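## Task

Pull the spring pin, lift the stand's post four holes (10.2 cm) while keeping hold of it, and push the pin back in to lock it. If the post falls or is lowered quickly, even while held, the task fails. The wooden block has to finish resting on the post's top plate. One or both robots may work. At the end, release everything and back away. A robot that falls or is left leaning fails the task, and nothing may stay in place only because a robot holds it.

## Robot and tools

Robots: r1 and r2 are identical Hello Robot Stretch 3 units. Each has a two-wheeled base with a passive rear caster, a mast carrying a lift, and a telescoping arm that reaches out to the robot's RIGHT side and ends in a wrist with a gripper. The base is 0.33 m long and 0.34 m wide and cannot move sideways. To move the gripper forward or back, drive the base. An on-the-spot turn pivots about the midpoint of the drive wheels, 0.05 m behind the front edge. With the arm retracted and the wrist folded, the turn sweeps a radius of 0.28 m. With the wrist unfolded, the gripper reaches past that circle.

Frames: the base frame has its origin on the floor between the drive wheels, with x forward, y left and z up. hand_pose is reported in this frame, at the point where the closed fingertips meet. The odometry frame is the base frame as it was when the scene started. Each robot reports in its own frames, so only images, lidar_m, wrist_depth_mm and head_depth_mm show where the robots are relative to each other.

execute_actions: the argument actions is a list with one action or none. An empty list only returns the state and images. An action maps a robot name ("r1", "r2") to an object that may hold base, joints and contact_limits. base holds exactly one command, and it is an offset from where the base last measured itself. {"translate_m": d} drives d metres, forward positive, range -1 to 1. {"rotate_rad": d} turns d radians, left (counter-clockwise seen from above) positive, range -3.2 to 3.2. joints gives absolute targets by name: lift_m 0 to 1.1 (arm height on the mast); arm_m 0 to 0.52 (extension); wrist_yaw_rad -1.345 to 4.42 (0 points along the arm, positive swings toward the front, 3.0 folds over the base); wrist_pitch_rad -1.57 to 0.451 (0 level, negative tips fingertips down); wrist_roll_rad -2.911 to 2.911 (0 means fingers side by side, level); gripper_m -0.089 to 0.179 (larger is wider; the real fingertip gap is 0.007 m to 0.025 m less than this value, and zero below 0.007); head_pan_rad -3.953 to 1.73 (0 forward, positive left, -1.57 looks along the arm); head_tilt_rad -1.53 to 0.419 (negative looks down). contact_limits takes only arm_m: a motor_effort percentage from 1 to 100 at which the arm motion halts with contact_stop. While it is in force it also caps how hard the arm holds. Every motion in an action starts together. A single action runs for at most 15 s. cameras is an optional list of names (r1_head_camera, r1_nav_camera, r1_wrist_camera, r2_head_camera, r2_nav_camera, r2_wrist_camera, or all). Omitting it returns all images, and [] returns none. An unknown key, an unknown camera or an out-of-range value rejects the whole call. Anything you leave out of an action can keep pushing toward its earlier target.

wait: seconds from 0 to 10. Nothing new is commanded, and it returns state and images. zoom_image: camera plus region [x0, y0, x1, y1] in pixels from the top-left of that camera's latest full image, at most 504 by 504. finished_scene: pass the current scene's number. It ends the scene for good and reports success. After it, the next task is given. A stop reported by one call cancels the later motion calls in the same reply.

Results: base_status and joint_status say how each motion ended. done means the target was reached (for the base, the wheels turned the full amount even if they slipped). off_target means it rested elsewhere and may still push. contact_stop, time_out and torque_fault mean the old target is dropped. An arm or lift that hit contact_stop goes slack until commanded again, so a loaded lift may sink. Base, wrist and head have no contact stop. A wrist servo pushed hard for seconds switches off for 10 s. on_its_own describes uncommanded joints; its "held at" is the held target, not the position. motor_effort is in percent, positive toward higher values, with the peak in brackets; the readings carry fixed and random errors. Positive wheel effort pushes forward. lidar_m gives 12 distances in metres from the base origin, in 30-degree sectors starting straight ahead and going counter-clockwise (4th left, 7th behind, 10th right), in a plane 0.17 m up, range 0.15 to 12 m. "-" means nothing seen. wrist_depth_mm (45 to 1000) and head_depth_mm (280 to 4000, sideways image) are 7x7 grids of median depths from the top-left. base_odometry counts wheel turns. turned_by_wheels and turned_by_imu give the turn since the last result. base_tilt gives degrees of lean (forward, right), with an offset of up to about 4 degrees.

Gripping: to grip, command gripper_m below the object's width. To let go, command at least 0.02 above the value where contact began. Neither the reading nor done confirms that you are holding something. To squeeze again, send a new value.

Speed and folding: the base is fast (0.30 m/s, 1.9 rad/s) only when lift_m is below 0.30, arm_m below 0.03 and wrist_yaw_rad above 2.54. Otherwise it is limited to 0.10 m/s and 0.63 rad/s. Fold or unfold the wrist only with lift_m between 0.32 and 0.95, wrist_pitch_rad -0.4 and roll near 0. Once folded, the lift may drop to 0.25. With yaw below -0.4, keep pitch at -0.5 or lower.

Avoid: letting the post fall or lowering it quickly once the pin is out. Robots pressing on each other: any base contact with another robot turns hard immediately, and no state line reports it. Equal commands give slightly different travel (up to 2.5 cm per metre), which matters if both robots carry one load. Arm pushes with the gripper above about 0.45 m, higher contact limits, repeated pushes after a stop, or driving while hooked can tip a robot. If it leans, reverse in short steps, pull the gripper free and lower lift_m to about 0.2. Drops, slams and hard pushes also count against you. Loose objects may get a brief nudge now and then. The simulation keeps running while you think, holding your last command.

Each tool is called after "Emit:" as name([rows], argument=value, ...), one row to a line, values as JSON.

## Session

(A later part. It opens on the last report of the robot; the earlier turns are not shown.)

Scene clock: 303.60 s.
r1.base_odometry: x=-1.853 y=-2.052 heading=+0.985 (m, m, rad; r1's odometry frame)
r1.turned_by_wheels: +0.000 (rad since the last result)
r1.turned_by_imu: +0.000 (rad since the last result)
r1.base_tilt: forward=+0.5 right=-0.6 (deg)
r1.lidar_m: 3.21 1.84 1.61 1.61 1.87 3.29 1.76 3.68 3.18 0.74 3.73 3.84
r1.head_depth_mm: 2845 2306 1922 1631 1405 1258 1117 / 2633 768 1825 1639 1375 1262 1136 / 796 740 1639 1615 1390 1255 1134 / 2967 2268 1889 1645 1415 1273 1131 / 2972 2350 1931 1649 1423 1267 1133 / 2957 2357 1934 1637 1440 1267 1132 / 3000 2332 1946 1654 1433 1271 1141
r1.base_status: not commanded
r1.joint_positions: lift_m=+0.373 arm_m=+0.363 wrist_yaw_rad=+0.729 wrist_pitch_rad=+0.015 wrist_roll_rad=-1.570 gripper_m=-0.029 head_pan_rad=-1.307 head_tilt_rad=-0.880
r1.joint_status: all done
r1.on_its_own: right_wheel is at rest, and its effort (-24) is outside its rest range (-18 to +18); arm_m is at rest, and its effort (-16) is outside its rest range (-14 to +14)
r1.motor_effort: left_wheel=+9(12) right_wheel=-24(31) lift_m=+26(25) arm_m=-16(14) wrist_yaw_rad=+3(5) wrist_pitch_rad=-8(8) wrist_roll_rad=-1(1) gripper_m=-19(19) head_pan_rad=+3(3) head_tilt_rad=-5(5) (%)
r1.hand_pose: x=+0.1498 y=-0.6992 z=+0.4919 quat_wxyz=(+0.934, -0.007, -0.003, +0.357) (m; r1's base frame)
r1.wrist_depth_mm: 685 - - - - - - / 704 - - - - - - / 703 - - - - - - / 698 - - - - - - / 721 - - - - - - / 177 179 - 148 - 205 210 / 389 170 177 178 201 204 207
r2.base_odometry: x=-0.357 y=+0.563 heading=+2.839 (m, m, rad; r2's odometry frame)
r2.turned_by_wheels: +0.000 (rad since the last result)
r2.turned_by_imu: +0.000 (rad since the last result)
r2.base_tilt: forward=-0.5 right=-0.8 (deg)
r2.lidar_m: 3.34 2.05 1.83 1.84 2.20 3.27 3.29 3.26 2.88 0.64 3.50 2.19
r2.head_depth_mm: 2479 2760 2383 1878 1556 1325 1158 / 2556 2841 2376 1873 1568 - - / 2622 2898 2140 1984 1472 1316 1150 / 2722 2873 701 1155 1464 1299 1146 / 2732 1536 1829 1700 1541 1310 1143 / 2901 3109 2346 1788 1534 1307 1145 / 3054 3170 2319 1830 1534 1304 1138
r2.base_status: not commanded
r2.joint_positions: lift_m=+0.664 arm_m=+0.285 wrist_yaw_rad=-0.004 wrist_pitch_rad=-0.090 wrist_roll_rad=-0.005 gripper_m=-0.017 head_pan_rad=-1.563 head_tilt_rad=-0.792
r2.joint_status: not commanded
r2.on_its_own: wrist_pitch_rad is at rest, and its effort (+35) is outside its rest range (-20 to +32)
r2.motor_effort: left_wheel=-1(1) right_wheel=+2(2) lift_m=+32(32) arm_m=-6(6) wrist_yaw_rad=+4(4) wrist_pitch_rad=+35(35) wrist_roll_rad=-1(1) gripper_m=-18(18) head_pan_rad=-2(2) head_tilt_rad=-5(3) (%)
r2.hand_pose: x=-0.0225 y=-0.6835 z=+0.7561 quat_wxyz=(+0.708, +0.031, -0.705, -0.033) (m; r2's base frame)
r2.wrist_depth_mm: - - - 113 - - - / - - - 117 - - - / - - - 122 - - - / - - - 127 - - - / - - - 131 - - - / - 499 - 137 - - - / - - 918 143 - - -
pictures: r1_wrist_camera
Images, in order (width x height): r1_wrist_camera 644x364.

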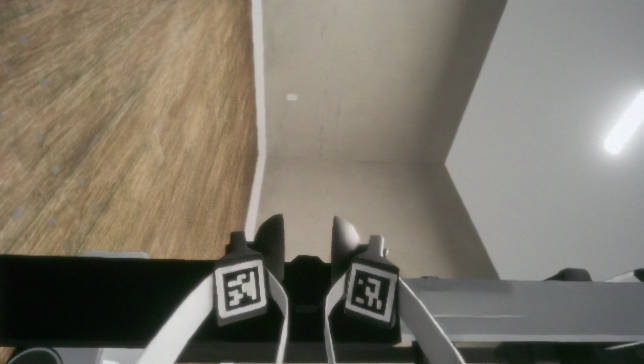

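Emit:
execute_actions([
  {"r1":{"base":{"translate_m":-0.004},"joints":{"gripper_m":0.06,"wrist_yaw_rad":0.74}},"r2":{"joints":{"lift_m":0.668}}},
], cameras=[])

Emit:
execute_actions([
  {"r1":{"joints":{"arm_m":0.374,"lift_m":0.387}}},
], cameras=[])

Emit:
execute_actions([
  {"r1":{"joints":{"gripper_m":-0.035}}},
], cameras=["r1_wrist_camera"])

Emit:
execute_actions([
  {"r1":{"joints":{"arm_m":0.36}}},
], cameras=["r1_wrist_camera"])

Scene clock: 310.57 s.
r1.base_odometry: x=-1.855 y=-2.055 heading=+0.985 (m, m, rad; r1's odometry frame)
r1.turned_by_wheels: +0.000 (rad since the last result)
r1.turned_by_imu: +0.000 (rad since the last result)
r1.base_tilt: forward=+0.5 right=-0.5 (deg)
r1.lidar_m: 3.20 1.84 1.62 1.61 1.87 3.30 1.75 3.69 3.18 0.74 3.69 3.85
r1.head_depth_mm: 2789 2325 1913 1646 1401 1256 1113 / 2655 1675 1825 1636 1382 1270 1136 / 677 720 1639 1586 1377 1267 1129 / 2961 2286 1901 1646 1415 1256 1137 / 2969 2332 1939 1646 1433 1263 1145 / 3017 2367 1941 1652 1425 1264 1131 / 3014 2331 1932 1643 1438 1265 1141
r1.base_status: done
r1.joint_positions: lift_m=+0.373 arm_m=+0.362 wrist_yaw_rad=+0.737 wrist_pitch_rad=-0.018 wrist_roll_rad=-1.570 gripper_m=+0.060 head_pan_rad=-1.307 head_tilt_rad=-0.880
r1.joint_status: all done
r1.motor_effort: left_wheel=-1(7) right_wheel=+0(32) lift_m=+27(27) arm_m=-7(16) wrist_yaw_rad=+3(8) wrist_pitch_rad=+8(8) wrist_roll_rad=+0(0) gripper_m=+1(80) head_pan_rad=+3(3) head_tilt_rad=-4(5) (%)
r1.hand_pose: x=+0.1507 y=-0.6966 z=+0.4834 quat_wxyz=(+0.933, +0.009, +0.003, +0.360) (m; r1's base frame)
r1.wrist_depth_mm: 655 969 - - - - - / 673 986 - - - - - / 674 - - - - - - / 681 - - - - - - / 655 950 - - - - - / 181 184 187 161 - 204 205 / 617 203 197 186 921 207 203
r2.base_odometry: x=-0.357 y=+0.563 heading=+2.839 (m, m, rad; r2's odometry frame)
r2.turned_by_wheels: +0.000 (rad since the last result)
r2.turned_by_imu: +0.000 (rad since the last result)
r2.base_tilt: forward=-0.5 right=-0.8 (deg)
r2.lidar_m: 3.30 2.06 1.83 1.84 2.20 3.26 3.28 3.26 2.87 0.64 3.48 2.19
r2.head_depth_mm: 2465 2777 2396 1881 1559 1326 1175 / 2560 2808 2389 1896 1591 - - / 2612 2941 2120 1989 1465 1314 1151 / 2694 2911 700 1158 1472 1306 1146 / 2761 1568 1845 1705 1524 1311 1141 / 2932 3132 2335 1791 1524 1309 1144 / 3004 3132 2313 1848 1516 1298 1133
r2.base_status: not commanded
r2.joint_positions: lift_m=+0.667 arm_m=+0.285 wrist_yaw_rad=-0.004 wrist_pitch_rad=-0.098 wrist_roll_rad=-0.005 gripper_m=-0.017 head_pan_rad=-1.563 head_tilt_rad=-0.792
r2.joint_status: all done
r2.on_its_own: wrist_pitch_rad is at rest, and its effort (+38) is outside its rest range (-20 to +32)
r2.motor_effort: left_wheel=-1(1) right_wheel=+2(2) lift_m=+32(32) arm_m=-6(6) wrist_yaw_rad=+4(4) wrist_pitch_rad=+38(39) wrist_roll_rad=-1(1) gripper_m=-18(18) head_pan_rad=-2(3) head_tilt_rad=-2(3) (%)
r2.hand_pose: x=-0.0225 y=-0.6831 z=+0.7570 quat_wxyz=(+0.708, +0.034, -0.704, -0.036) (m; r2's base frame)
r2.wrist_depth_mm: - - - 113 - - - / - - - 117 - - - / - - - 122 - - - / - - - 126 - - - / - - - 131 - - - / - 495 - 137 - - - / - - 886 144 - - -
pictures: none
No camera images: the call's "cameras" was empty. Leave "cameras" out to get every camera's image.

Scene clock: 311.43 s.
r1.base_odometry: x=-1.855 y=-2.055 heading=+0.985 (m, m, rad; r1's odometry frame)
r1.turned_by_wheels: +0.000 (rad since the last result)
r1.turned_by_imu: +0.000 (rad since the last result)
r1.base_tilt: forward=+0.5 right=-0.7 (deg)
r1.lidar_m: 3.21 1.84 1.61 1.61 1.87 3.30 1.76 3.67 3.19 0.74 3.69 3.87
r1.head_depth_mm: 2832 2322 1919 1630 - 1267 1138 / 2670 1683 1836 1634 1383 1265 1136 / 678 721 1624 1610 1376 1271 1138 / 2971 2262 1867 1648 1420 1267 1137 / 2916 2344 1957 1651 1439 1267 1136 / 3026 2341 1945 1652 1439 1266 1138 / 2939 2359 1947 1653 1443 1273 1141
r1.base_status: not commanded
r1.joint_positions: lift_m=+0.387 arm_m=+0.373 wrist_yaw_rad=+0.742 wrist_pitch_rad=-0.021 wrist_roll_rad=-1.570 gripper_m=+0.060 head_pan_rad=-1.307 head_tilt_rad=-0.880
r1.joint_status: all done
r1.motor_effort: left_wheel=-1(1) right_wheel=+3(4) lift_m=+45(48) arm_m=+9(7) wrist_yaw_rad=-1(4) wrist_pitch_rad=+9(9) wrist_roll_rad=-1(1) gripper_m=-1(0) head_pan_rad=+3(3) head_tilt_rad=-4(5) (%)
r1.hand_pose: x=+0.1515 y=-0.7067 z=+0.4961 quat_wxyz=(+0.932, +0.010, +0.004, +0.362) (m; r1's base frame)
r1.wrist_depth_mm: 662 - - - - - - / 669 - - - - - - / 669 - - - - - - / 673 - - - - - - / 636 986 - - - - - / 172 175 176 175 195 194 198 / 616 202 196 185 916 202 201
r2.base_odometry: x=-0.357 y=+0.563 heading=+2.839 (m, m, rad; r2's odometry frame)
r2.turned_by_wheels: +0.000 (rad since the last result)
r2.turned_by_imu: +0.000 (rad since the last result)
r2.base_tilt: forward=-0.5 right=-0.8 (deg)
r2.lidar_m: 3.35 2.05 1.83 1.84 2.20 3.28 3.31 3.26 2.88 0.64 3.49 2.19
r2.head_depth_mm: 2474 2761 2399 1897 1553 1325 1175 / 2556 2793 2373 1910 1593 - - / 2630 2902 2132 1988 1477 1316 1143 / 2736 2909 701 1140 1467 1298 1148 / 2766 1604 1849 1707 1531 1309 1144 / 2913 3129 2321 1766 1529 1304 1139 / 3002 3131 2312 1835 1528 1303 1136
r2.base_status: not commanded
r2.joint_positions: lift_m=+0.667 arm_m=+0.285 wrist_yaw_rad=-0.004 wrist_pitch_rad=-0.098 wrist_roll_rad=-0.005 gripper_m=-0.017 head_pan_rad=-1.563 head_tilt_rad=-0.792
r2.joint_status: not commanded
r2.on_its_own: wrist_pitch_rad is at rest, and its effort (+38) is outside its rest range (-20 to +32)
r2.motor_effort: left_wheel=-2(1) right_wheel=+2(3) lift_m=+32(33) arm_m=-6(6) wrist_yaw_rad=+3(4) wrist_pitch_rad=+38(38) wrist_roll_rad=-1(1) gripper_m=-18(18) head_pan_rad=-3(2) head_tilt_rad=-3(4) (%)
r2.hand_pose: x=-0.0225 y=-0.6831 z=+0.7570 quat_wxyz=(+0.708, +0.034, -0.704, -0.036) (m; r2's base frame)
r2.wrist_depth_mm: - - - 113 - - - / - - - 117 - - - / - - - 121 - - - / - - - 126 - - - / - - - 132 - - - / - 415 - 137 - - - / - 427 904 143 - - -
pictures: none
No camera images: the call's "cameras" was empty. Leave "cameras" out to get every camera's image.

Scene clock: 312.87 s.
r1.base_odometry: x=-1.855 y=-2.055 heading=+0.986 (m, m, rad; r1's odometry frame)
r1.turned_by_wheels: +0.001 (rad since the last result)
r1.turned_by_imu: +0.002 (rad since the last result)
r1.base_tilt: forward=+0.6 right=-0.5 (deg)
r1.lidar_m: 3.19 1.84 1.61 1.61 1.88 3.30 1.75 3.67 3.17 0.74 3.71 3.85
r1.head_depth_mm: 2801 2316 1917 1636 - 1257 1129 / 2635 1673 1827 1647 1370 1266 1141 / 679 716 1628 1611 1379 1267 1134 / 2956 2245 1856 1642 1427 1263 1136 / 2927 2319 1941 1639 1434 1264 1143 / 2962 2329 1909 1648 1442 1273 1141 / 2911 2358 1941 1643 1439 1276 1144
r1.base_status: not commanded
r1.joint_positions: lift_m=+0.387 arm_m=+0.374 wrist_yaw_rad=+0.747 wrist_pitch_rad=-0.024 wrist_roll_rad=-1.570 gripper_m=-0.034 head_pan_rad=-1.307 head_tilt_rad=-0.880
r1.joint_status: all done
r1.on_its_own: right_wheel is at rest, and its effort (-30) is outside its rest range (-18 to +18)
r1.motor_effort: left_wheel=+12(12) right_wheel=-30(31) lift_m=+44(44) arm_m=-1(10) wrist_yaw_rad=-5(4) wrist_pitch_rad=+10(13) wrist_roll_rad=+0(1) gripper_m=-21(97) head_pan_rad=+3(3) head_tilt_rad=-5(4) (%)
r1.hand_pose: x=+0.1524 y=-0.7065 z=+0.4954 quat_wxyz=(+0.931, +0.011, +0.004, +0.365) (m; r1's base frame)
r1.wrist_depth_mm: 670 - - - - - - / 683 - - - - - - / 687 - - - - - - / 687 - - - - - - / 669 - - - - - - / 173 176 - 143 192 194 196 / 401 175 170 171 184 181 188
r2.base_odometry: x=-0.357 y=+0.563 heading=+2.839 (m, m, rad; r2's odometry frame)
r2.turned_by_wheels: +0.000 (rad since the last result)
r2.turned_by_imu: +0.000 (rad since the last result)
r2.base_tilt: forward=-0.5 right=-0.8 (deg)
r2.lidar_m: 3.32 2.06 1.83 1.84 2.20 3.28 3.28 3.25 2.88 0.64 3.47 2.19
r2.head_depth_mm: 2476 2757 2381 1879 1555 1322 1176 / 2539 2815 2370 1915 1592 - - / 2617 2895 2129 1984 1473 1313 1147 / 2712 2893 698 1142 1467 1309 1141 / 2769 1607 1846 1699 1534 1313 1145 / 2902 3090 2314 1791 1529 1307 1136 / 3018 3140 2340 1845 1524 1304 1136
r2.base_status: not commanded
r2.joint_positions: lift_m=+0.667 arm_m=+0.285 wrist_yaw_rad=-0.004 wrist_pitch_rad=-0.098 wrist_roll_rad=-0.005 gripper_m=-0.017 head_pan_rad=-1.563 head_tilt_rad=-0.792
r2.joint_status: not commanded
r2.on_its_own: wrist_pitch_rad is at rest, and its effort (+38) is outside its rest range (-20 to +32)
r2.motor_effort: left_wheel=-2(1) right_wheel=+2(1) lift_m=+32(32) arm_m=-6(6) wrist_yaw_rad=+3(4) wrist_pitch_rad=+38(38) wrist_roll_rad=-1(1) gripper_m=-18(18) head_pan_rad=-3(2) head_tilt_rad=-2(3) (%)
r2.hand_pose: x=-0.0225 y=-0.6831 z=+0.7570 quat_wxyz=(+0.708, +0.034, -0.704, -0.036) (m; r2's base frame)
r2.wrist_depth_mm: - - - 113 - - - / - - - 117 - - - / - - - 121 - - - / - - - 126 - - - / - - - 131 - - - / - 411 - 137 - - - / - 426 872 143 - - -
pictures: r1_wrist_camera
Images, in order (width x height): r1_wrist_camera 644x364.

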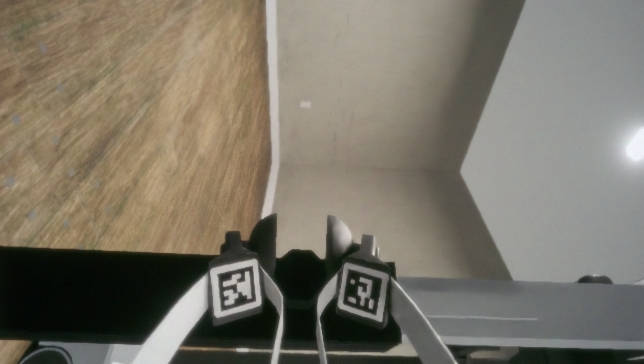

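Scene clock: 313.97 s.
r1.base_odometry: x=-1.855 y=-2.055 heading=+0.985 (m, m, rad; r1's odometry frame)
r1.turned_by_wheels: -0.001 (rad since the last result)
r1.turned_by_imu: -0.001 (rad since the last result)
r1.base_tilt: forward=+0.5 right=-0.6 (deg)
r1.lidar_m: 3.21 1.84 1.61 1.61 1.88 3.31 1.76 3.68 3.19 0.74 3.70 3.86
r1.head_depth_mm: 2837 2345 1915 1645 1396 1262 1138 / 2648 1692 1845 1628 1378 1267 1137 / 678 716 1642 1620 1375 1266 1137 / 2945 2278 1878 1652 1408 1266 1136 / 2947 2360 1926 1631 1422 1270 1136 / 3033 2352 1944 1657 1426 1272 1135 / 2978 2344 1935 1656 1430 1274 1139
r1.base_status: not commanded
r1.joint_positions: lift_m=+0.387 arm_m=+0.361 wrist_yaw_rad=+0.729 wrist_pitch_rad=-0.023 wrist_roll_rad=-1.570 gripper_m=-0.034 head_pan_rad=-1.307 head_tilt_rad=-0.880
r1.joint_status: all done
r1.on_its_own: arm_m is at rest, and its effort (-15) is outside its rest range (-14 to +14)
r1.motor_effort: left_wheel=+4(12) right_wheel=-13(34) lift_m=+43(44) arm_m=-15(17) wrist_yaw_rad=+7(7) wrist_pitch_rad=+10(10) wrist_roll_rad=-1(1) gripper_m=-21(24) head_pan_rad=+3(3) head_tilt_rad=-4(5) (%)
r1.hand_pose: x=+0.1490 y=-0.6964 z=+0.4956 quat_wxyz=(+0.934, +0.011, +0.004, +0.356) (m; r1's base frame)
r1.wrist_depth_mm: 674 984 - - - - - / 676 998 - - - - - / 675 996 - - - - - / 676 - - - - - - / 669 956 - - - - - / 181 185 - 154 201 204 206 / 632 636 564 198 863 340 210
r2.base_odometry: x=-0.357 y=+0.563 heading=+2.839 (m, m, rad; r2's odometry frame)
r2.turned_by_wheels: +0.000 (rad since the last result)
r2.turned_by_imu: +0.000 (rad since the last result)
r2.base_tilt: forward=-0.5 right=-0.7 (deg)
r2.lidar_m: 3.32 2.05 1.83 1.84 2.20 3.27 3.29 3.26 2.89 0.64 3.49 2.18
r2.head_depth_mm: 2468 2799 2428 1890 1550 1325 1178 / 2557 2845 2374 1895 1585 - - / 2626 2896 2108 1989 1476 1315 1147 / 2706 2892 699 1145 1463 1304 1145 / 2791 1612 1848 1693 1534 1311 1138 / 2910 3135 2338 1802 1531 1305 1137 / 3026 3129 2328 1830 1525 1298 1140
r2.base_status: not commanded
r2.joint_positions: lift_m=+0.667 arm_m=+0.285 wrist_yaw_rad=-0.004 wrist_pitch_rad=-0.098 wrist_roll_rad=-0.005 gripper_m=-0.017 head_pan_rad=-1.563 head_tilt_rad=-0.792
r2.joint_status: not commanded
r2.on_its_own: wrist_pitch_rad is at rest, and its effort (+38) is outside its rest range (-20 to +32)
r2.motor_effort: left_wheel=-1(1) right_wheel=+2(1) lift_m=+32(32) arm_m=-6(6) wrist_yaw_rad=+4(4) wrist_pitch_rad=+38(38) wrist_roll_rad=-1(1) gripper_m=-18(18) head_pan_rad=-3(2) head_tilt_rad=-2(4) (%)
r2.hand_pose: x=-0.0225 y=-0.6831 z=+0.7570 quat_wxyz=(+0.708, +0.034, -0.704, -0.036) (m; r2's base frame)
r2.wrist_depth_mm: - - - 113 - - - / - - - 116 - - - / - - - 121 - - - / - - - 126 - - - / - - - 132 - - - / - 411 452 137 - - - / - - 439 143 - - -
pictures: r1_wrist_camera
Images, in order (width x height): r1_wrist_camera 644x364.

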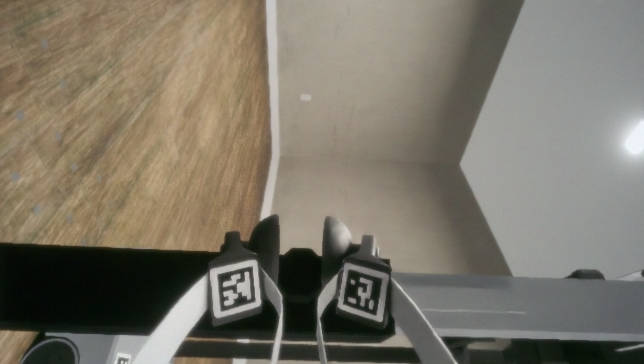

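Emit:
execute_actions([
  {"r1":{"joints":{"gripper_m":0.06,"wrist_yaw_rad":0.745}},"r2":{"joints":{"lift_m":0.661}}},
], cameras=[])

Emit:
execute_actions([
  {"r1":{"base":{"translate_m":-0.004},"joints":{"arm_m":0.376}}},
], cameras=[])

Emit:
execute_actions([
  {"r1":{"joints":{"gripper_m":-0.04}}},
], cameras=[])

Emit:
execute_actions([
  {"r1":{"joints":{"arm_m":0.358}}},
], cameras=["r1_wrist_camera"])

Emit:
execute_actions([
  {"r2":{"joints":{"lift_m":0.676}}},
], cameras=["r1_wrist_camera"])

Scene clock: 320.70 s.
r1.base_odometry: x=-1.855 y=-2.055 heading=+0.985 (m, m, rad; r1's odometry frame)
r1.turned_by_wheels: +0.000 (rad since the last result)
r1.turned_by_imu: +0.000 (rad since the last result)
r1.base_tilt: forward=+0.5 right=-0.6 (deg)
r1.lidar_m: 3.20 1.83 1.61 1.61 1.87 3.29 1.75 3.68 3.18 0.74 3.69 3.86
r1.head_depth_mm: 2843 2327 1914 1635 1398 1257 1130 / 2652 1666 1839 1639 1384 1266 1134 / 676 722 1663 1612 1382 1267 1135 / 2952 2265 1887 1637 1414 1262 1134 / 2923 2365 1924 1655 1432 1267 1138 / 2973 2347 1937 1646 1430 1268 1139 / 2975 2308 1931 1655 1436 1271 1135
r1.base_status: not commanded
r1.joint_positions: lift_m=+0.387 arm_m=+0.360 wrist_yaw_rad=+0.742 wrist_pitch_rad=-0.025 wrist_roll_rad=-1.570 gripper_m=+0.060 head_pan_rad=-1.307 head_tilt_rad=-0.880
r1.joint_status: all done
r1.motor_effort: left_wheel=-1(4) right_wheel=+0(13) lift_m=+44(44) arm_m=-7(14) wrist_yaw_rad=+2(13) wrist_pitch_rad=+11(11) wrist_roll_rad=-1(1) gripper_m=+2(81) head_pan_rad=+2(3) head_tilt_rad=-5(4) (%)
r1.hand_pose: x=+0.1515 y=-0.6936 z=+0.4951 quat_wxyz=(+0.932, +0.012, +0.004, +0.363) (m; r1's base frame)
r1.wrist_depth_mm: 659 - - - - - - / 668 - - - - - - / 673 997 - - - - - / 678 - - - - - - / 660 - - - - - - / 185 188 189 161 - 207 210 / 605 194 189 183 543 196 200
r2.base_odometry: x=-0.357 y=+0.563 heading=+2.839 (m, m, rad; r2's odometry frame)
r2.turned_by_wheels: +0.000 (rad since the last result)
r2.turned_by_imu: +0.000 (rad since the last result)
r2.base_tilt: forward=-0.5 right=-0.8 (deg)
r2.lidar_m: 3.34 2.05 1.83 1.83 2.20 3.27 3.29 3.28 2.89 0.64 3.47 2.19
r2.head_depth_mm: 2481 2794 2378 1876 1553 1327 1154 / 2557 2818 2386 1892 1573 - - / 2629 2880 2120 1994 1476 1316 1147 / 2725 2914 700 1136 1475 1303 1140 / 2773 1607 1828 1705 1538 1312 1140 / 2902 3109 2318 1787 1530 1305 1140 / 3043 3098 2320 1837 1531 1301 1139
r2.base_status: not commanded
r2.joint_positions: lift_m=+0.661 arm_m=+0.285 wrist_yaw_rad=-0.004 wrist_pitch_rad=-0.080 wrist_roll_rad=-0.005 gripper_m=-0.017 head_pan_rad=-1.563 head_tilt_rad=-0.792
r2.joint_status: all done
r2.motor_effort: left_wheel=-1(1) right_wheel=+2(2) lift_m=+20(29) arm_m=-6(6) wrist_yaw_rad=+4(4) wrist_pitch_rad=+31(38) wrist_roll_rad=-1(0) gripper_m=-18(18) head_pan_rad=-2(4) head_tilt_rad=-3(3) (%)
r2.hand_pose: x=-0.0225 y=-0.6840 z=+0.7554 quat_wxyz=(+0.708, +0.027, -0.705, -0.030) (m; r2's base frame)
r2.wrist_depth_mm: - - - 114 - - - / - - - 118 - - - / - - - 122 - - - / - - - 127 - - - / - - - 131 - - - / - 415 451 136 - - - / - - 909 142 - - -
pictures: none
No camera images: the call's "cameras" was empty. Leave "cameras" out to get every camera's image.

Scene clock: 321.67 s.
r1.base_odometry: x=-1.858 y=-2.058 heading=+0.985 (m, m, rad; r1's odometry frame)
r1.turned_by_wheels: +0.000 (rad since the last result)
r1.turned_by_imu: +0.000 (rad since the last result)
r1.base_tilt: forward=+0.5 right=-0.6 (deg)
r1.lidar_m: 3.21 1.84 1.61 1.61 1.87 3.31 1.75 3.68 3.18 0.74 3.69 3.85
r1.head_depth_mm: 2833 2307 1909 1644 - 1263 1134 / 2721 2145 1811 1649 1369 1263 1132 / 667 722 983 1611 1386 1265 1140 / 2972 2208 1890 1637 1418 1261 1141 / 3000 2377 1930 1644 1442 1268 1133 / 2950 2367 1936 1649 1430 1269 1136 / 2970 2359 1940 1643 1434 1268 1142
r1.base_status: done
r1.joint_positions: lift_m=+0.387 arm_m=+0.375 wrist_yaw_rad=+0.750 wrist_pitch_rad=-0.024 wrist_roll_rad=-1.570 gripper_m=+0.060 head_pan_rad=-1.307 head_tilt_rad=-0.880
r1.joint_status: all done
r1.motor_effort: left_wheel=-3(4) right_wheel=+9(8) lift_m=+43(44) arm_m=+12(7) wrist_yaw_rad=-3(2) wrist_pitch_rad=+10(11) wrist_roll_rad=-1(0) gripper_m=+0(0) head_pan_rad=+3(3) head_tilt_rad=-5(4) (%)
r1.hand_pose: x=+0.1530 y=-0.7071 z=+0.4953 quat_wxyz=(+0.930, +0.012, +0.004, +0.366) (m; r1's base frame)
r1.wrist_depth_mm: 657 - - - - - - / 673 - - - - - - / 694 - - - - - - / 691 - - - - - - / 628 884 - - - - - / 173 174 178 174 - 188 196 / 616 730 909 204 910 331 283
r2.base_odometry: x=-0.357 y=+0.563 heading=+2.839 (m, m, rad; r2's odometry frame)
r2.turned_by_wheels: +0.000 (rad since the last result)
r2.turned_by_imu: +0.000 (rad since the last result)
r2.base_tilt: forward=-0.4 right=-0.8 (deg)
r2.lidar_m: 3.33 2.05 1.83 1.84 2.20 3.26 3.29 3.26 2.89 0.64 3.49 2.19
r2.head_depth_mm: 2458 2765 2387 1881 1555 1319 1158 / 2544 2819 2376 1877 1573 - - / 2614 2868 2132 1981 1475 1317 1151 / 2717 2900 700 1148 1480 1313 1147 / 2738 1618 1849 1698 1547 1310 1144 / 2913 3116 2339 1758 1528 1312 1142 / 3025 3150 2320 1838 1533 1307 1139
r2.base_status: not commanded
r2.joint_positions: lift_m=+0.661 arm_m=+0.285 wrist_yaw_rad=-0.004 wrist_pitch_rad=-0.080 wrist_roll_rad=-0.005 gripper_m=-0.017 head_pan_rad=-1.563 head_tilt_rad=-0.792
r2.joint_status: not commanded
r2.motor_effort: left_wheel=-1(2) right_wheel=+2(2) lift_m=+20(20) arm_m=-6(6) wrist_yaw_rad=+4(4) wrist_pitch_rad=+31(31) wrist_roll_rad=-1(1) gripper_m=-18(18) head_pan_rad=-2(4) head_tilt_rad=-3(4) (%)
r2.hand_pose: x=-0.0225 y=-0.6840 z=+0.7554 quat_wxyz=(+0.708, +0.027, -0.705, -0.030) (m; r2's base frame)
r2.wrist_depth_mm: - - - 113 - - - / - - - 118 - - - / - - - 122 - - - / - - - 126 - - - / - - - 131 - - - / - 415 - 136 - - - / - 404 927 142 - - -
pictures: none
No camera images: the call's "cameras" was empty. Leave "cameras" out to get every camera's image.

Scene clock: 323.17 s.
r1.base_odometry: x=-1.858 y=-2.058 heading=+0.986 (m, m, rad; r1's odometry frame)
r1.turned_by_wheels: +0.001 (rad since the last result)
r1.turned_by_imu: +0.002 (rad since the last result)
r1.base_tilt: forward=+0.4 right=-0.5 (deg)
r1.lidar_m: 3.21 1.84 1.61 1.61 1.87 3.32 1.75 3.69 3.19 0.74 3.72 3.87
r1.head_depth_mm: 2820 2332 1906 1629 - 1264 1130 / 2648 1682 1818 1629 1373 1271 1129 / 667 721 1624 1589 1374 1259 1131 / 2928 2265 1868 1645 1412 1262 1136 / 2951 2333 1923 1647 1428 1266 1142 / 2985 2331 1942 1638 1426 1266 1140 / 2991 2341 1936 1647 1433 1265 1132
r1.base_status: not commanded
r1.joint_positions: lift_m=+0.387 arm_m=+0.376 wrist_yaw_rad=+0.755 wrist_pitch_rad=-0.023 wrist_roll_rad=-1.570 gripper_m=-0.039 head_pan_rad=-1.307 head_tilt_rad=-0.880
r1.joint_status: all done
r1.on_its_own: right_wheel is at rest, and its effort (-35) is outside its rest range (-18 to +18)
r1.motor_effort: left_wheel=+14(14) right_wheel=-35(35) lift_m=+44(43) arm_m=-1(11) wrist_yaw_rad=-6(6) wrist_pitch_rad=+10(13) wrist_roll_rad=+0(1) gripper_m=-23(98) head_pan_rad=+3(3) head_tilt_rad=-5(5) (%)
r1.hand_pose: x=+0.1539 y=-0.7071 z=+0.4955 quat_wxyz=(+0.930, +0.011, +0.004, +0.368) (m; r1's base frame)
r1.wrist_depth_mm: 653 969 - - - - - / 656 987 - - - - - / 675 - - - - - - / 687 - - - - - - / 668 971 - - - - - / 172 174 - 144 192 194 195 / 401 186 182 174 183 192 188
r2.base_odometry: x=-0.357 y=+0.563 heading=+2.839 (m, m, rad; r2's odometry frame)
r2.turned_by_wheels: +0.000 (rad since the last result)
r2.turned_by_imu: +0.000 (rad since the last result)
r2.base_tilt: forward=-0.6 right=-0.8 (deg)
r2.lidar_m: 3.33 2.06 1.83 1.83 2.20 3.27 3.28 3.28 2.88 0.64 3.49 2.19
r2.head_depth_mm: 2453 2771 2405 1893 1548 1323 1151 / 2514 2817 2393 1888 1567 - - / 2611 2919 2112 1991 1476 1318 1145 / 2676 2930 700 1134 1471 1311 1141 / 2764 1617 1837 1673 1538 1310 1141 / 2913 3135 2342 1752 1530 1302 1142 / 3006 3149 2327 1843 1526 1305 1135
r2.base_status: not commanded
r2.joint_positions: lift_m=+0.661 arm_m=+0.285 wrist_yaw_rad=-0.004 wrist_pitch_rad=-0.080 wrist_roll_rad=-0.005 gripper_m=-0.017 head_pan_rad=-1.563 head_tilt_rad=-0.792
r2.joint_status: not commanded
r2.motor_effort: left_wheel=-2(2) right_wheel=+1(2) lift_m=+20(20) arm_m=-6(6) wrist_yaw_rad=+4(4) wrist_pitch_rad=+31(31) wrist_roll_rad=-1(1) gripper_m=-18(18) head_pan_rad=-2(3) head_tilt_rad=-4(4) (%)
r2.hand_pose: x=-0.0225 y=-0.6840 z=+0.7554 quat_wxyz=(+0.708, +0.027, -0.705, -0.030) (m; r2's base frame)
r2.wrist_depth_mm: - - - 114 - - - / - - - 118 - - - / - - - 122 - - - / - - - 127 - - - / - - - 131 - - - / - 417 - 136 - - - / - 401 923 142 - - -
pictures: none
No camera images: the call's "cameras" was empty. Leave "cameras" out to get every camera's image.

Scene clock: 324.17 s.
r1.base_odometry: x=-1.858 y=-2.058 heading=+0.985 (m, m, rad; r1's odometry frame)
r1.turned_by_wheels: -0.001 (rad since the last result)
r1.turned_by_imu: -0.001 (rad since the last result)
r1.base_tilt: forward=+0.3 right=-0.6 (deg)
r1.lidar_m: 3.20 1.83 1.61 1.62 1.87 3.31 1.75 3.67 3.19 0.74 3.69 3.86
r1.head_depth_mm: 2804 2324 1922 1626 1402 1263 1134 / 2641 910 1842 1649 1381 1252 1132 / 669 725 1623 1600 1390 1266 1135 / 2986 2214 1865 1633 1422 1272 1131 / 2963 2344 1939 1652 1438 1268 1134 / 2966 2332 1946 1632 1425 1278 1142 / 2995 2362 1927 1652 1441 1270 1142
r1.base_status: not commanded
r1.joint_positions: lift_m=+0.387 arm_m=+0.359 wrist_yaw_rad=+0.731 wrist_pitch_rad=-0.023 wrist_roll_rad=-1.570 gripper_m=-0.034 head_pan_rad=-1.307 head_tilt_rad=-0.880
r1.joint_status: all done
r1.on_its_own: gripper_m is held at -0.034, not at your -0.040, by its stall guard, which is still easing
r1.motor_effort: left_wheel=+3(15) right_wheel=-10(41) lift_m=+43(44) arm_m=-14(21) wrist_yaw_rad=+10(9) wrist_pitch_rad=+10(10) wrist_roll_rad=-1(1) gripper_m=-3(23) head_pan_rad=+3(3) head_tilt_rad=-6(5) (%)
r1.hand_pose: x=+0.1494 y=-0.6940 z=+0.4956 quat_wxyz=(+0.934, +0.011, +0.004, +0.357) (m; r1's base frame)
r1.wrist_depth_mm: 654 964 - - - - - / 667 - - - - - - / 675 - - - - - - / 683 - - - - - - / 633 880 - - - - - / 185 187 - 156 200 205 209 / 620 625 956 930 938 342 303
r2.base_odometry: x=-0.357 y=+0.563 heading=+2.839 (m, m, rad; r2's odometry frame)
r2.turned_by_wheels: +0.000 (rad since the last result)
r2.turned_by_imu: +0.000 (rad since the last result)
r2.base_tilt: forward=-0.5 right=-0.7 (deg)
r2.lidar_m: 3.33 2.05 1.83 1.84 2.20 3.27 3.28 3.27 2.89 0.64 3.47 2.19
r2.head_depth_mm: 2460 2753 2389 1889 1543 1329 1155 / 2575 2815 2361 1879 1572 - - / 2651 2932 768 1993 1472 1311 1146 / 2724 2920 706 1147 1480 1302 1140 / 2766 1613 1855 1699 1543 1310 1141 / 2947 3145 2341 1803 1538 1310 1144 / 3012 3148 2348 1851 1529 1310 1134
r2.base_status: not commanded
r2.joint_positions: lift_m=+0.661 arm_m=+0.285 wrist_yaw_rad=-0.004 wrist_pitch_rad=-0.086 wrist_roll_rad=-0.005 gripper_m=-0.017 head_pan_rad=-1.563 head_tilt_rad=-0.792
r2.joint_status: not commanded
r2.on_its_own: wrist_pitch_rad is at rest, and its effort (+33) is outside its rest range (-20 to +32)
r2.motor_effort: left_wheel=-2(1) right_wheel=+2(2) lift_m=+21(22) arm_m=-6(6) wrist_yaw_rad=+4(4) wrist_pitch_rad=+33(34) wrist_roll_rad=-1(1) gripper_m=-18(18) head_pan_rad=-2(3) head_tilt_rad=-3(3) (%)
r2.hand_pose: x=-0.0225 y=-0.6837 z=+0.7536 quat_wxyz=(+0.708, +0.029, -0.705, -0.032) (m; r2's base frame)
r2.wrist_depth_mm: - - - 113 - - - / - - - 117 - - - / - - - 122 - - - / - - - 127 - - - / - - - 131 - - - / - 419 - 137 - - - / - - 436 142 - - -
pictures: r1_wrist_camera
Images, in order (width x height): r1_wrist_camera 644x364.

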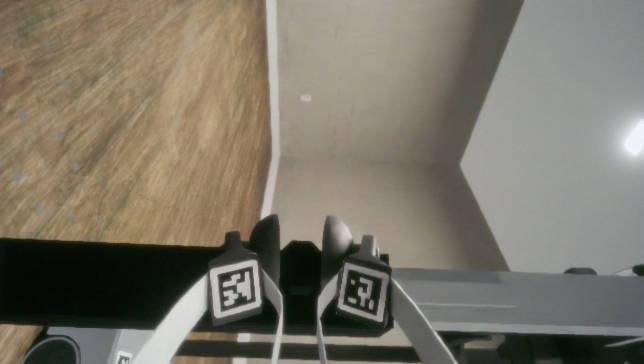

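Scene clock: 325.00 s.
r1.base_odometry: x=-1.858 y=-2.058 heading=+0.985 (m, m, rad; r1's odometry frame)
r1.turned_by_wheels: +0.000 (rad since the last result)
r1.turned_by_imu: +0.000 (rad since the last result)
r1.base_tilt: forward=+0.5 right=-0.7 (deg)
r1.lidar_m: 3.22 1.84 1.62 1.61 1.87 3.28 1.74 3.66 3.17 0.74 3.70 3.86
r1.head_depth_mm: 2833 2321 1928 1640 1409 1256 1136 / 2633 2109 1835 1633 1380 1260 1131 / 662 717 1606 1593 1382 1260 1138 / 2937 2268 1886 1642 1418 1256 1140 / 2986 2361 1945 1654 1431 1267 1137 / 2954 2343 1929 1646 1427 1271 1138 / 2988 2331 1933 1644 1427 1263 1141
r1.base_status: not commanded
r1.joint_positions: lift_m=+0.387 arm_m=+0.359 wrist_yaw_rad=+0.729 wrist_pitch_rad=-0.023 wrist_roll_rad=-1.570 gripper_m=-0.033 head_pan_rad=-1.307 head_tilt_rad=-0.880
r1.joint_status: not commanded
r1.on_its_own: gripper_m is held at -0.034, not at your -0.040, by its stall guard, which is not easing now
r1.motor_effort: left_wheel=+1(3) right_wheel=-5(10) lift_m=+44(43) arm_m=-13(13) wrist_yaw_rad=+10(12) wrist_pitch_rad=+10(10) wrist_roll_rad=-1(1) gripper_m=-19(22) head_pan_rad=+3(2) head_tilt_rad=-5(5) (%)
r1.hand_pose: x=+0.1491 y=-0.6943 z=+0.4955 quat_wxyz=(+0.934, +0.011, +0.004, +0.356) (m; r1's base frame)
r1.wrist_depth_mm: 651 - - - - - - / 675 - - - - - - / 677 - - - - - - / 685 - - - - - - / 636 918 - - - - - / 184 185 - 160 200 204 209 / 643 639 965 949 932 359 302
r2.base_odometry: x=-0.357 y=+0.563 heading=+2.839 (m, m, rad; r2's odometry frame)
r2.turned_by_wheels: +0.000 (rad since the last result)
r2.turned_by_imu: +0.000 (rad since the last result)
r2.base_tilt: forward=-0.5 right=-0.7 (deg)
r2.lidar_m: 3.31 2.06 1.83 1.84 2.20 3.28 3.29 3.27 2.89 0.64 3.48 2.19
r2.head_depth_mm: 2470 2789 2388 1874 1552 1326 1179 / 2534 2831 2391 1929 1590 - - / 2663 2916 2112 1989 1474 1309 1148 / 2681 2879 698 1431 1471 1305 1144 / 2781 1626 1849 1695 1535 1310 1143 / 2888 3119 2337 1802 1531 1305 1141 / 3037 3162 2315 1825 1528 1298 1136
r2.base_status: not commanded
r2.joint_positions: lift_m=+0.675 arm_m=+0.285 wrist_yaw_rad=-0.004 wrist_pitch_rad=-0.120 wrist_roll_rad=-0.005 gripper_m=-0.017 head_pan_rad=-1.563 head_tilt_rad=-0.792
r2.joint_status: all done
r2.on_its_own: wrist_pitch_rad is at rest, and its effort (+46) is outside its rest range (-20 to +32)
r2.motor_effort: left_wheel=-2(1) right_wheel=+2(3) lift_m=+34(33) arm_m=-6(6) wrist_yaw_rad=+4(4) wrist_pitch_rad=+46(47) wrist_roll_rad=-1(1) gripper_m=-19(18) head_pan_rad=-2(3) head_tilt_rad=-4(3) (%)
r2.hand_pose: x=-0.0225 y=-0.6820 z=+0.7594 quat_wxyz=(+0.708, +0.041, -0.704, -0.044) (m; r2's base frame)
r2.wrist_depth_mm: - - - 111 - - - / - - - 116 - - - / - - - 121 - - - / - - 989 127 - - - / - - - 132 - - - / - 431 454 138 - - - / - - 437 145 - - -
pictures: r1_wrist_camera
Images, in order (width x height): r1_wrist_camera 644x364.

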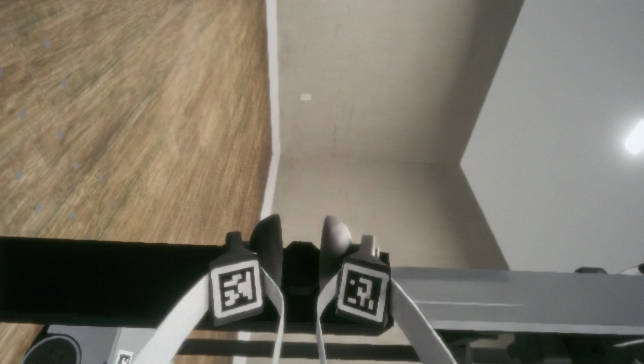

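Emit:
execute_actions([
  {"r2":{"joints":{"lift_m":0.655}},"r1":{"joints":{"gripper_m":0.06}}},
], cameras=[])

Emit:
execute_actions([
  {"r1":{"joints":{"arm_m":0.2,"lift_m":0.385}}},
], cameras=[])

Emit:
execute_actions([
  {"r1":{"base":{"translate_m":0.138},"joints":{"wrist_yaw_rad":0.1,"wrist_roll_rad":0,"head_pan_rad":-1.57,"head_tilt_rad":-0.89}},"r2":{"joints":{"lift_m":0.661}}},
], cameras=[])

Emit:
execute_actions([
  {"r1":{"joints":{"arm_m":0.313}}},
], cameras=["r1_wrist_camera","r1_head_camera"])

Scene clock: 342.67 s.
r1.base_odometry: x=-1.858 y=-2.058 heading=+0.985 (m, m, rad; r1's odometry frame)
r1.turned_by_wheels: +0.000 (rad since the last result)
r1.turned_by_imu: +0.000 (rad since the last result)
r1.base_tilt: forward=+0.4 right=-0.5 (deg)
r1.lidar_m: 3.24 1.84 1.61 1.62 1.87 3.30 1.75 3.67 3.17 0.74 3.70 3.85
r1.head_depth_mm: 2807 2328 1923 1638 1417 1267 1138 / 2715 2120 1823 1643 1380 1263 1133 / 665 718 980 1606 1380 1265 1133 / 2959 2220 1877 1645 1415 1265 1143 / 2959 2360 1946 1644 1429 1265 1138 / 2981 2379 1929 1640 1428 1264 1138 / 2963 2378 1935 1645 1427 1276 1135
r1.base_status: not commanded
r1.joint_positions: lift_m=+0.387 arm_m=+0.358 wrist_yaw_rad=+0.742 wrist_pitch_rad=-0.025 wrist_roll_rad=-1.570 gripper_m=+0.060 head_pan_rad=-1.307 head_tilt_rad=-0.880
r1.joint_status: all done
r1.motor_effort: left_wheel=-1(3) right_wheel=+0(5) lift_m=+43(44) arm_m=-8(13) wrist_yaw_rad=+2(12) wrist_pitch_rad=+11(11) wrist_roll_rad=-1(1) gripper_m=+1(80) head_pan_rad=+3(3) head_tilt_rad=-5(4) (%)
r1.hand_pose: x=+0.1515 y=-0.6916 z=+0.4951 quat_wxyz=(+0.932, +0.012, +0.004, +0.363) (m; r1's base frame)
r1.wrist_depth_mm: 660 - - - - - - / 659 985 - - - - - / 691 - - - - - - / 683 - - - - - - / 672 980 - - - - - / 187 191 191 188 208 211 211 / 614 712 937 206 935 220 215
r2.base_odometry: x=-0.357 y=+0.563 heading=+2.839 (m, m, rad; r2's odometry frame)
r2.turned_by_wheels: +0.000 (rad since the last result)
r2.turned_by_imu: +0.000 (rad since the last result)
r2.base_tilt: forward=-0.5 right=-0.8 (deg)
r2.lidar_m: 3.33 2.05 1.83 1.84 2.20 3.28 3.27 3.26 2.89 0.64 3.49 2.19
r2.head_depth_mm: 2467 2797 2388 1872 1561 1322 1152 / 2546 2814 2400 1890 1568 - - / 2628 2883 2130 1963 1473 1314 1151 / 2712 2902 700 1136 1476 1298 1144 / 2757 1621 1843 1706 1531 1306 1142 / 2905 3114 2333 1782 1525 1308 1137 / 3041 3145 2310 1837 1526 1308 1134
r2.base_status: not commanded
r2.joint_positions: lift_m=+0.655 arm_m=+0.285 wrist_yaw_rad=-0.004 wrist_pitch_rad=-0.060 wrist_roll_rad=-0.005 gripper_m=-0.017 head_pan_rad=-1.563 head_tilt_rad=-0.792
r2.joint_status: all done
r2.motor_effort: left_wheel=-1(2) right_wheel=+1(2) lift_m=+19(30) arm_m=-5(6) wrist_yaw_rad=+4(4) wrist_pitch_rad=+23(46) wrist_roll_rad=-1(1) gripper_m=-18(18) head_pan_rad=-2(2) head_tilt_rad=-3(4) (%)
r2.hand_pose: x=-0.0225 y=-0.6847 z=+0.7545 quat_wxyz=(+0.709, +0.020, -0.705, -0.023) (m; r2's base frame)
r2.wrist_depth_mm: - - - 116 - - - / - - - 119 - - - / - - - 123 - - - / - - - 127 - - - / - - - 131 - - - / - 432 - 136 - - - / - - 949 141 - - -
pictures: none
No camera images: the call's "cameras" was empty. Leave "cameras" out to get every camera's image.

Scene clock: 345.07 s.
r1.base_odometry: x=-1.858 y=-2.058 heading=+0.985 (m, m, rad; r1's odometry frame)
r1.turned_by_wheels: +0.000 (rad since the last result)
r1.turned_by_imu: +0.000 (rad since the last result)
r1.base_tilt: forward=+0.3 right=-0.7 (deg)
r1.lidar_m: 3.22 1.84 1.61 1.61 1.87 3.29 1.75 3.67 3.17 0.74 3.71 3.87
r1.head_depth_mm: 2819 2310 1934 1645 1427 1258 1132 / 2732 2137 1836 1622 1424 1221 1136 / 664 721 976 1578 1423 1250 1138 / 2959 2210 1881 1648 1412 1261 1138 / 2975 2361 1920 1640 1429 1263 1141 / 2981 2353 1957 1639 1436 1268 1131 / 2953 2328 1949 1650 1428 1266 1135
r1.base_status: not commanded
r1.joint_positions: lift_m=+0.385 arm_m=+0.200 wrist_yaw_rad=+0.744 wrist_pitch_rad=-0.024 wrist_roll_rad=-1.570 gripper_m=+0.060 head_pan_rad=-1.307 head_tilt_rad=-0.880
r1.joint_status: all done
r1.motor_effort: left_wheel=-1(1) right_wheel=-1(0) lift_m=+27(37) arm_m=-7(9) wrist_yaw_rad=+2(2) wrist_pitch_rad=+10(11) wrist_roll_rad=+0(0) gripper_m=+1(1) head_pan_rad=+3(3) head_tilt_rad=-4(5) (%)
r1.hand_pose: x=+0.1519 y=-0.5333 z=+0.4939 quat_wxyz=(+0.932, +0.012, +0.004, +0.363) (m; r1's base frame)
r1.wrist_depth_mm: 666 988 - - - - - / 673 - - - - - - / 679 - - - - - - / 687 - - - - - - / 699 - - - - - - / 705 887 - - - - - / 319 323 321 327 335 347 353
r2.base_odometry: x=-0.357 y=+0.563 heading=+2.839 (m, m, rad; r2's odometry frame)
r2.turned_by_wheels: +0.000 (rad since the last result)
r2.turned_by_imu: +0.000 (rad since the last result)
r2.base_tilt: forward=-0.5 right=-0.8 (deg)
r2.lidar_m: 3.32 2.06 1.83 1.84 2.21 3.28 3.29 3.27 2.89 0.64 3.50 2.19
r2.head_depth_mm: 2461 2759 2401 1868 1562 1325 1156 / 2524 2805 2402 1883 1584 - - / 2633 2904 2128 1976 1471 1312 1144 / 2701 2911 700 1464 1466 1301 1144 / 2800 2764 1275 1718 1541 1310 1142 / 2897 3155 2314 1814 1538 1306 1138 / 3030 3099 2339 1845 1520 1302 1134
r2.base_status: not commanded
r2.joint_positions: lift_m=+0.655 arm_m=+0.285 wrist_yaw_rad=-0.004 wrist_pitch_rad=-0.060 wrist_roll_rad=-0.005 gripper_m=-0.017 head_pan_rad=-1.563 head_tilt_rad=-0.792
r2.joint_status: not commanded
r2.motor_effort: left_wheel=-1(2) right_wheel=+1(1) lift_m=+19(19) arm_m=-6(5) wrist_yaw_rad=+4(3) wrist_pitch_rad=+23(23) wrist_roll_rad=-1(1) gripper_m=-18(17) head_pan_rad=-3(2) head_tilt_rad=-4(4) (%)
r2.hand_pose: x=-0.0225 y=-0.6847 z=+0.7545 quat_wxyz=(+0.709, +0.020, -0.705, -0.023) (m; r2's base frame)
r2.wrist_depth_mm: - - - 115 - - - / - - - 119 - - - / - - - 123 - - - / - - - 127 - - - / - - 704 131 - - - / - - 563 136 - - - / - - 899 141 - - -
pictures: none
No camera images: the call's "cameras" was empty. Leave "cameras" out to get every camera's image.

Scene clock: 347.50 s.
r1.base_odometry: x=-1.781 y=-1.943 heading=+0.985 (m, m, rad; r1's odometry frame)
r1.turned_by_wheels: +0.000 (rad since the last result)
r1.turned_by_imu: +0.000 (rad since the last result)
r1.base_tilt: forward=+0.5 right=-0.6 (deg)
r1.lidar_m: 3.15 1.80 1.58 1.58 1.83 3.21 1.88 3.72 3.23 0.72 3.76 3.72
r1.head_depth_mm: 2775 2321 1922 1644 1427 1262 1137 / 2864 2350 1917 1630 1425 1259 - / 2727 765 1877 1641 1459 1222 1137 / 920 768 1644 1578 1392 1271 1136 / 2894 2352 1796 1642 1429 1266 1135 / 2999 2356 1922 1656 1431 1266 1143 / 3010 2350 1953 1638 1436 1267 1136
r1.base_status: done
r1.joint_positions: lift_m=+0.385 arm_m=+0.200 wrist_yaw_rad=+0.103 wrist_pitch_rad=-0.024 wrist_roll_rad=-0.008 gripper_m=+0.060 head_pan_rad=-1.563 head_tilt_rad=-0.880
r1.joint_status: all done
r1.motor_effort: left_wheel=+0(4) right_wheel=-1(5) lift_m=+27(27) arm_m=-7(7) wrist_yaw_rad=-2(0) wrist_pitch_rad=+10(10) wrist_roll_rad=+4(6) gripper_m=+1(1) head_pan_rad=-2(19) head_tilt_rad=-5(5) (%)
r1.hand_pose: x=+0.0048 y=-0.5997 z=+0.4938 quat_wxyz=(+0.710, +0.045, -0.702, +0.028) (m; r1's base frame)
r1.wrist_depth_mm: - - - 954 - - - / - - - - - - - / - - - - - - - / - - - - - - - / - - - - - - - / - - 959 310 - - - / 867 891 911 318 963 - -
r2.base_odometry: x=-0.357 y=+0.563 heading=+2.839 (m, m, rad; r2's odometry frame)
r2.turned_by_wheels: +0.000 (rad since the last result)
r2.turned_by_imu: +0.000 (rad since the last result)
r2.base_tilt: forward=-0.5 right=-0.8 (deg)
r2.lidar_m: 3.32 2.05 1.83 1.83 2.20 3.27 3.29 3.26 2.88 0.64 3.47 2.19
r2.head_depth_mm: 2457 2777 2405 1874 1548 1332 1151 / 2551 2819 2371 1886 1586 - - / 2640 2868 2124 1995 1465 1312 1148 / 2612 1480 700 1705 1487 1304 1147 / 2805 3038 2226 1758 1549 1308 1145 / 2908 3128 2333 1849 1537 1303 1141 / 2998 3152 2308 1864 1523 1299 1135
r2.base_status: not commanded
r2.joint_positions: lift_m=+0.660 arm_m=+0.285 wrist_yaw_rad=-0.004 wrist_pitch_rad=-0.076 wrist_roll_rad=-0.005 gripper_m=-0.017 head_pan_rad=-1.563 head_tilt_rad=-0.792
r2.joint_status: all done
r2.motor_effort: left_wheel=-1(1) right_wheel=+2(2) lift_m=+30(29) arm_m=-5(5) wrist_yaw_rad=+4(4) wrist_pitch_rad=+30(30) wrist_roll_rad=+0(0) gripper_m=-18(17) head_pan_rad=-3(3) head_tilt_rad=-4(4) (%)
r2.hand_pose: x=-0.0225 y=-0.6840 z=+0.7555 quat_wxyz=(+0.708, +0.026, -0.705, -0.029) (m; r2's base frame)
r2.wrist_depth_mm: - - - 114 - - - / - - - 118 - - - / - - - 122 - - - / - - - 127 - - - / - - - 131 - - - / - - - 136 - - - / - - - 142 - - -
pictures: none
No camera images: the call's "cameras" was empty. Leave "cameras" out to get every camera's image.

Scene clock: 349.57 s.
r1.base_odometry: x=-1.781 y=-1.943 heading=+0.985 (m, m, rad; r1's odometry frame)
r1.turned_by_wheels: +0.000 (rad since the last result)
r1.turned_by_imu: +0.000 (rad since the last result)
r1.base_tilt: forward=+0.4 right=-0.5 (deg)
r1.lidar_m: 3.14 1.80 1.58 1.58 1.83 3.22 1.89 3.73 3.22 0.72 3.77 3.74
r1.head_depth_mm: 2840 2330 1909 1643 1414 1271 1138 / 2825 2339 1910 1643 1436 1265 - / 2763 765 1878 1652 - 1261 1138 / 917 767 1649 1582 1409 1270 1131 / 2879 2322 1811 1647 1432 1266 1134 / 2941 2369 1935 1632 1440 1267 1139 / 3009 2341 1935 1637 1436 1277 1138
r1.base_status: not commanded
r1.joint_positions: lift_m=+0.385 arm_m=+0.313 wrist_yaw_rad=+0.102 wrist_pitch_rad=-0.024 wrist_roll_rad=-0.008 gripper_m=+0.060 head_pan_rad=-1.563 head_tilt_rad=-0.880
r1.joint_status: all done
r1.motor_effort: left_wheel=+0(0) right_wheel=-2(1) lift_m=+27(27) arm_m=+7(10) wrist_yaw_rad=+0(2) wrist_pitch_rad=+10(10) wrist_roll_rad=+4(4) gripper_m=+0(0) head_pan_rad=-2(2) head_tilt_rad=-4(5) (%)
r1.hand_pose: x=+0.0045 y=-0.7118 z=+0.4939 quat_wxyz=(+0.710, +0.044, -0.703, +0.028) (m; r1's base frame)
r1.wrist_depth_mm: - - - 170 - - - / - - - 175 - - - / - - - 177 - - - / - - - 175 - - - / - - - 178 - - - / - - 793 182 - - - / 863 875 841 190 932 - -
r2.base_odometry: x=-0.357 y=+0.563 heading=+2.839 (m, m, rad; r2's odometry frame)
r2.turned_by_wheels: +0.000 (rad since the last result)
r2.turned_by_imu: +0.000 (rad since the last result)
r2.base_tilt: forward=-0.5 right=-0.7 (deg)
r2.lidar_m: 3.34 2.06 1.83 1.84 2.21 3.28 3.29 3.26 2.89 0.64 3.50 2.19
r2.head_depth_mm: 2459 2784 2385 1887 1560 1321 1154 / 2538 2820 2384 1871 1573 - - / 2625 2885 2118 1985 1474 1313 1143 / 2599 1474 700 1436 1470 1304 1140 / 2789 3029 2245 1744 1531 1310 1146 / 2920 3159 2337 1849 1536 1316 1134 / 3019 3173 2318 1838 1514 1300 1135
r2.base_status: not commanded
r2.joint_positions: lift_m=+0.660 arm_m=+0.285 wrist_yaw_rad=-0.004 wrist_pitch_rad=-0.076 wrist_roll_rad=-0.005 gripper_m=-0.017 head_pan_rad=-1.563 head_tilt_rad=-0.792
r2.joint_status: not commanded
r2.motor_effort: left_wheel=-1(2) right_wheel=+2(3) lift_m=+31(31) arm_m=-5(5) wrist_yaw_rad=+4(4) wrist_pitch_rad=+29(29) wrist_roll_rad=-1(1) gripper_m=-17(18) head_pan_rad=-3(3) head_tilt_rad=-3(4) (%)
r2.hand_pose: x=-0.0225 y=-0.6840 z=+0.7555 quat_wxyz=(+0.708, +0.026, -0.705, -0.029) (m; r2's base frame)
r2.wrist_depth_mm: - - - 114 - - - / - - - 118 - - - / - - - 122 - - - / - - - 126 - - - / - - - 132 - - - / - - - 136 - - - / - - - 142 - - -
pictures: r1_head_camera (sideways: a quarter turn clockwise sets it upright), r1_wrist_camera
Images, in order (width x height): r1_head_camera 896x504, r1_wrist_camera 644x364.

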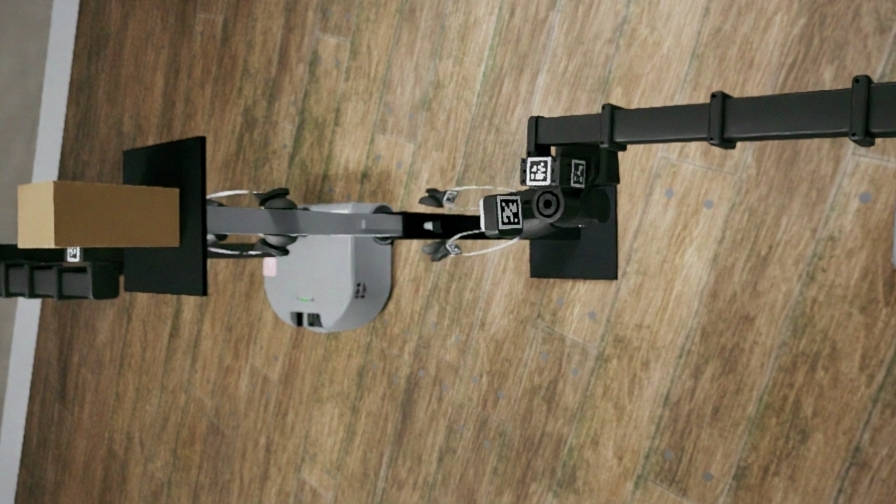

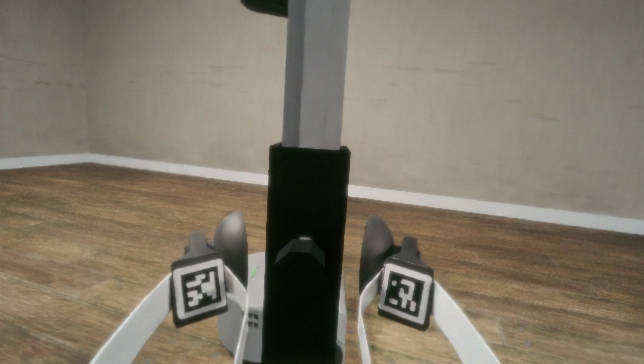

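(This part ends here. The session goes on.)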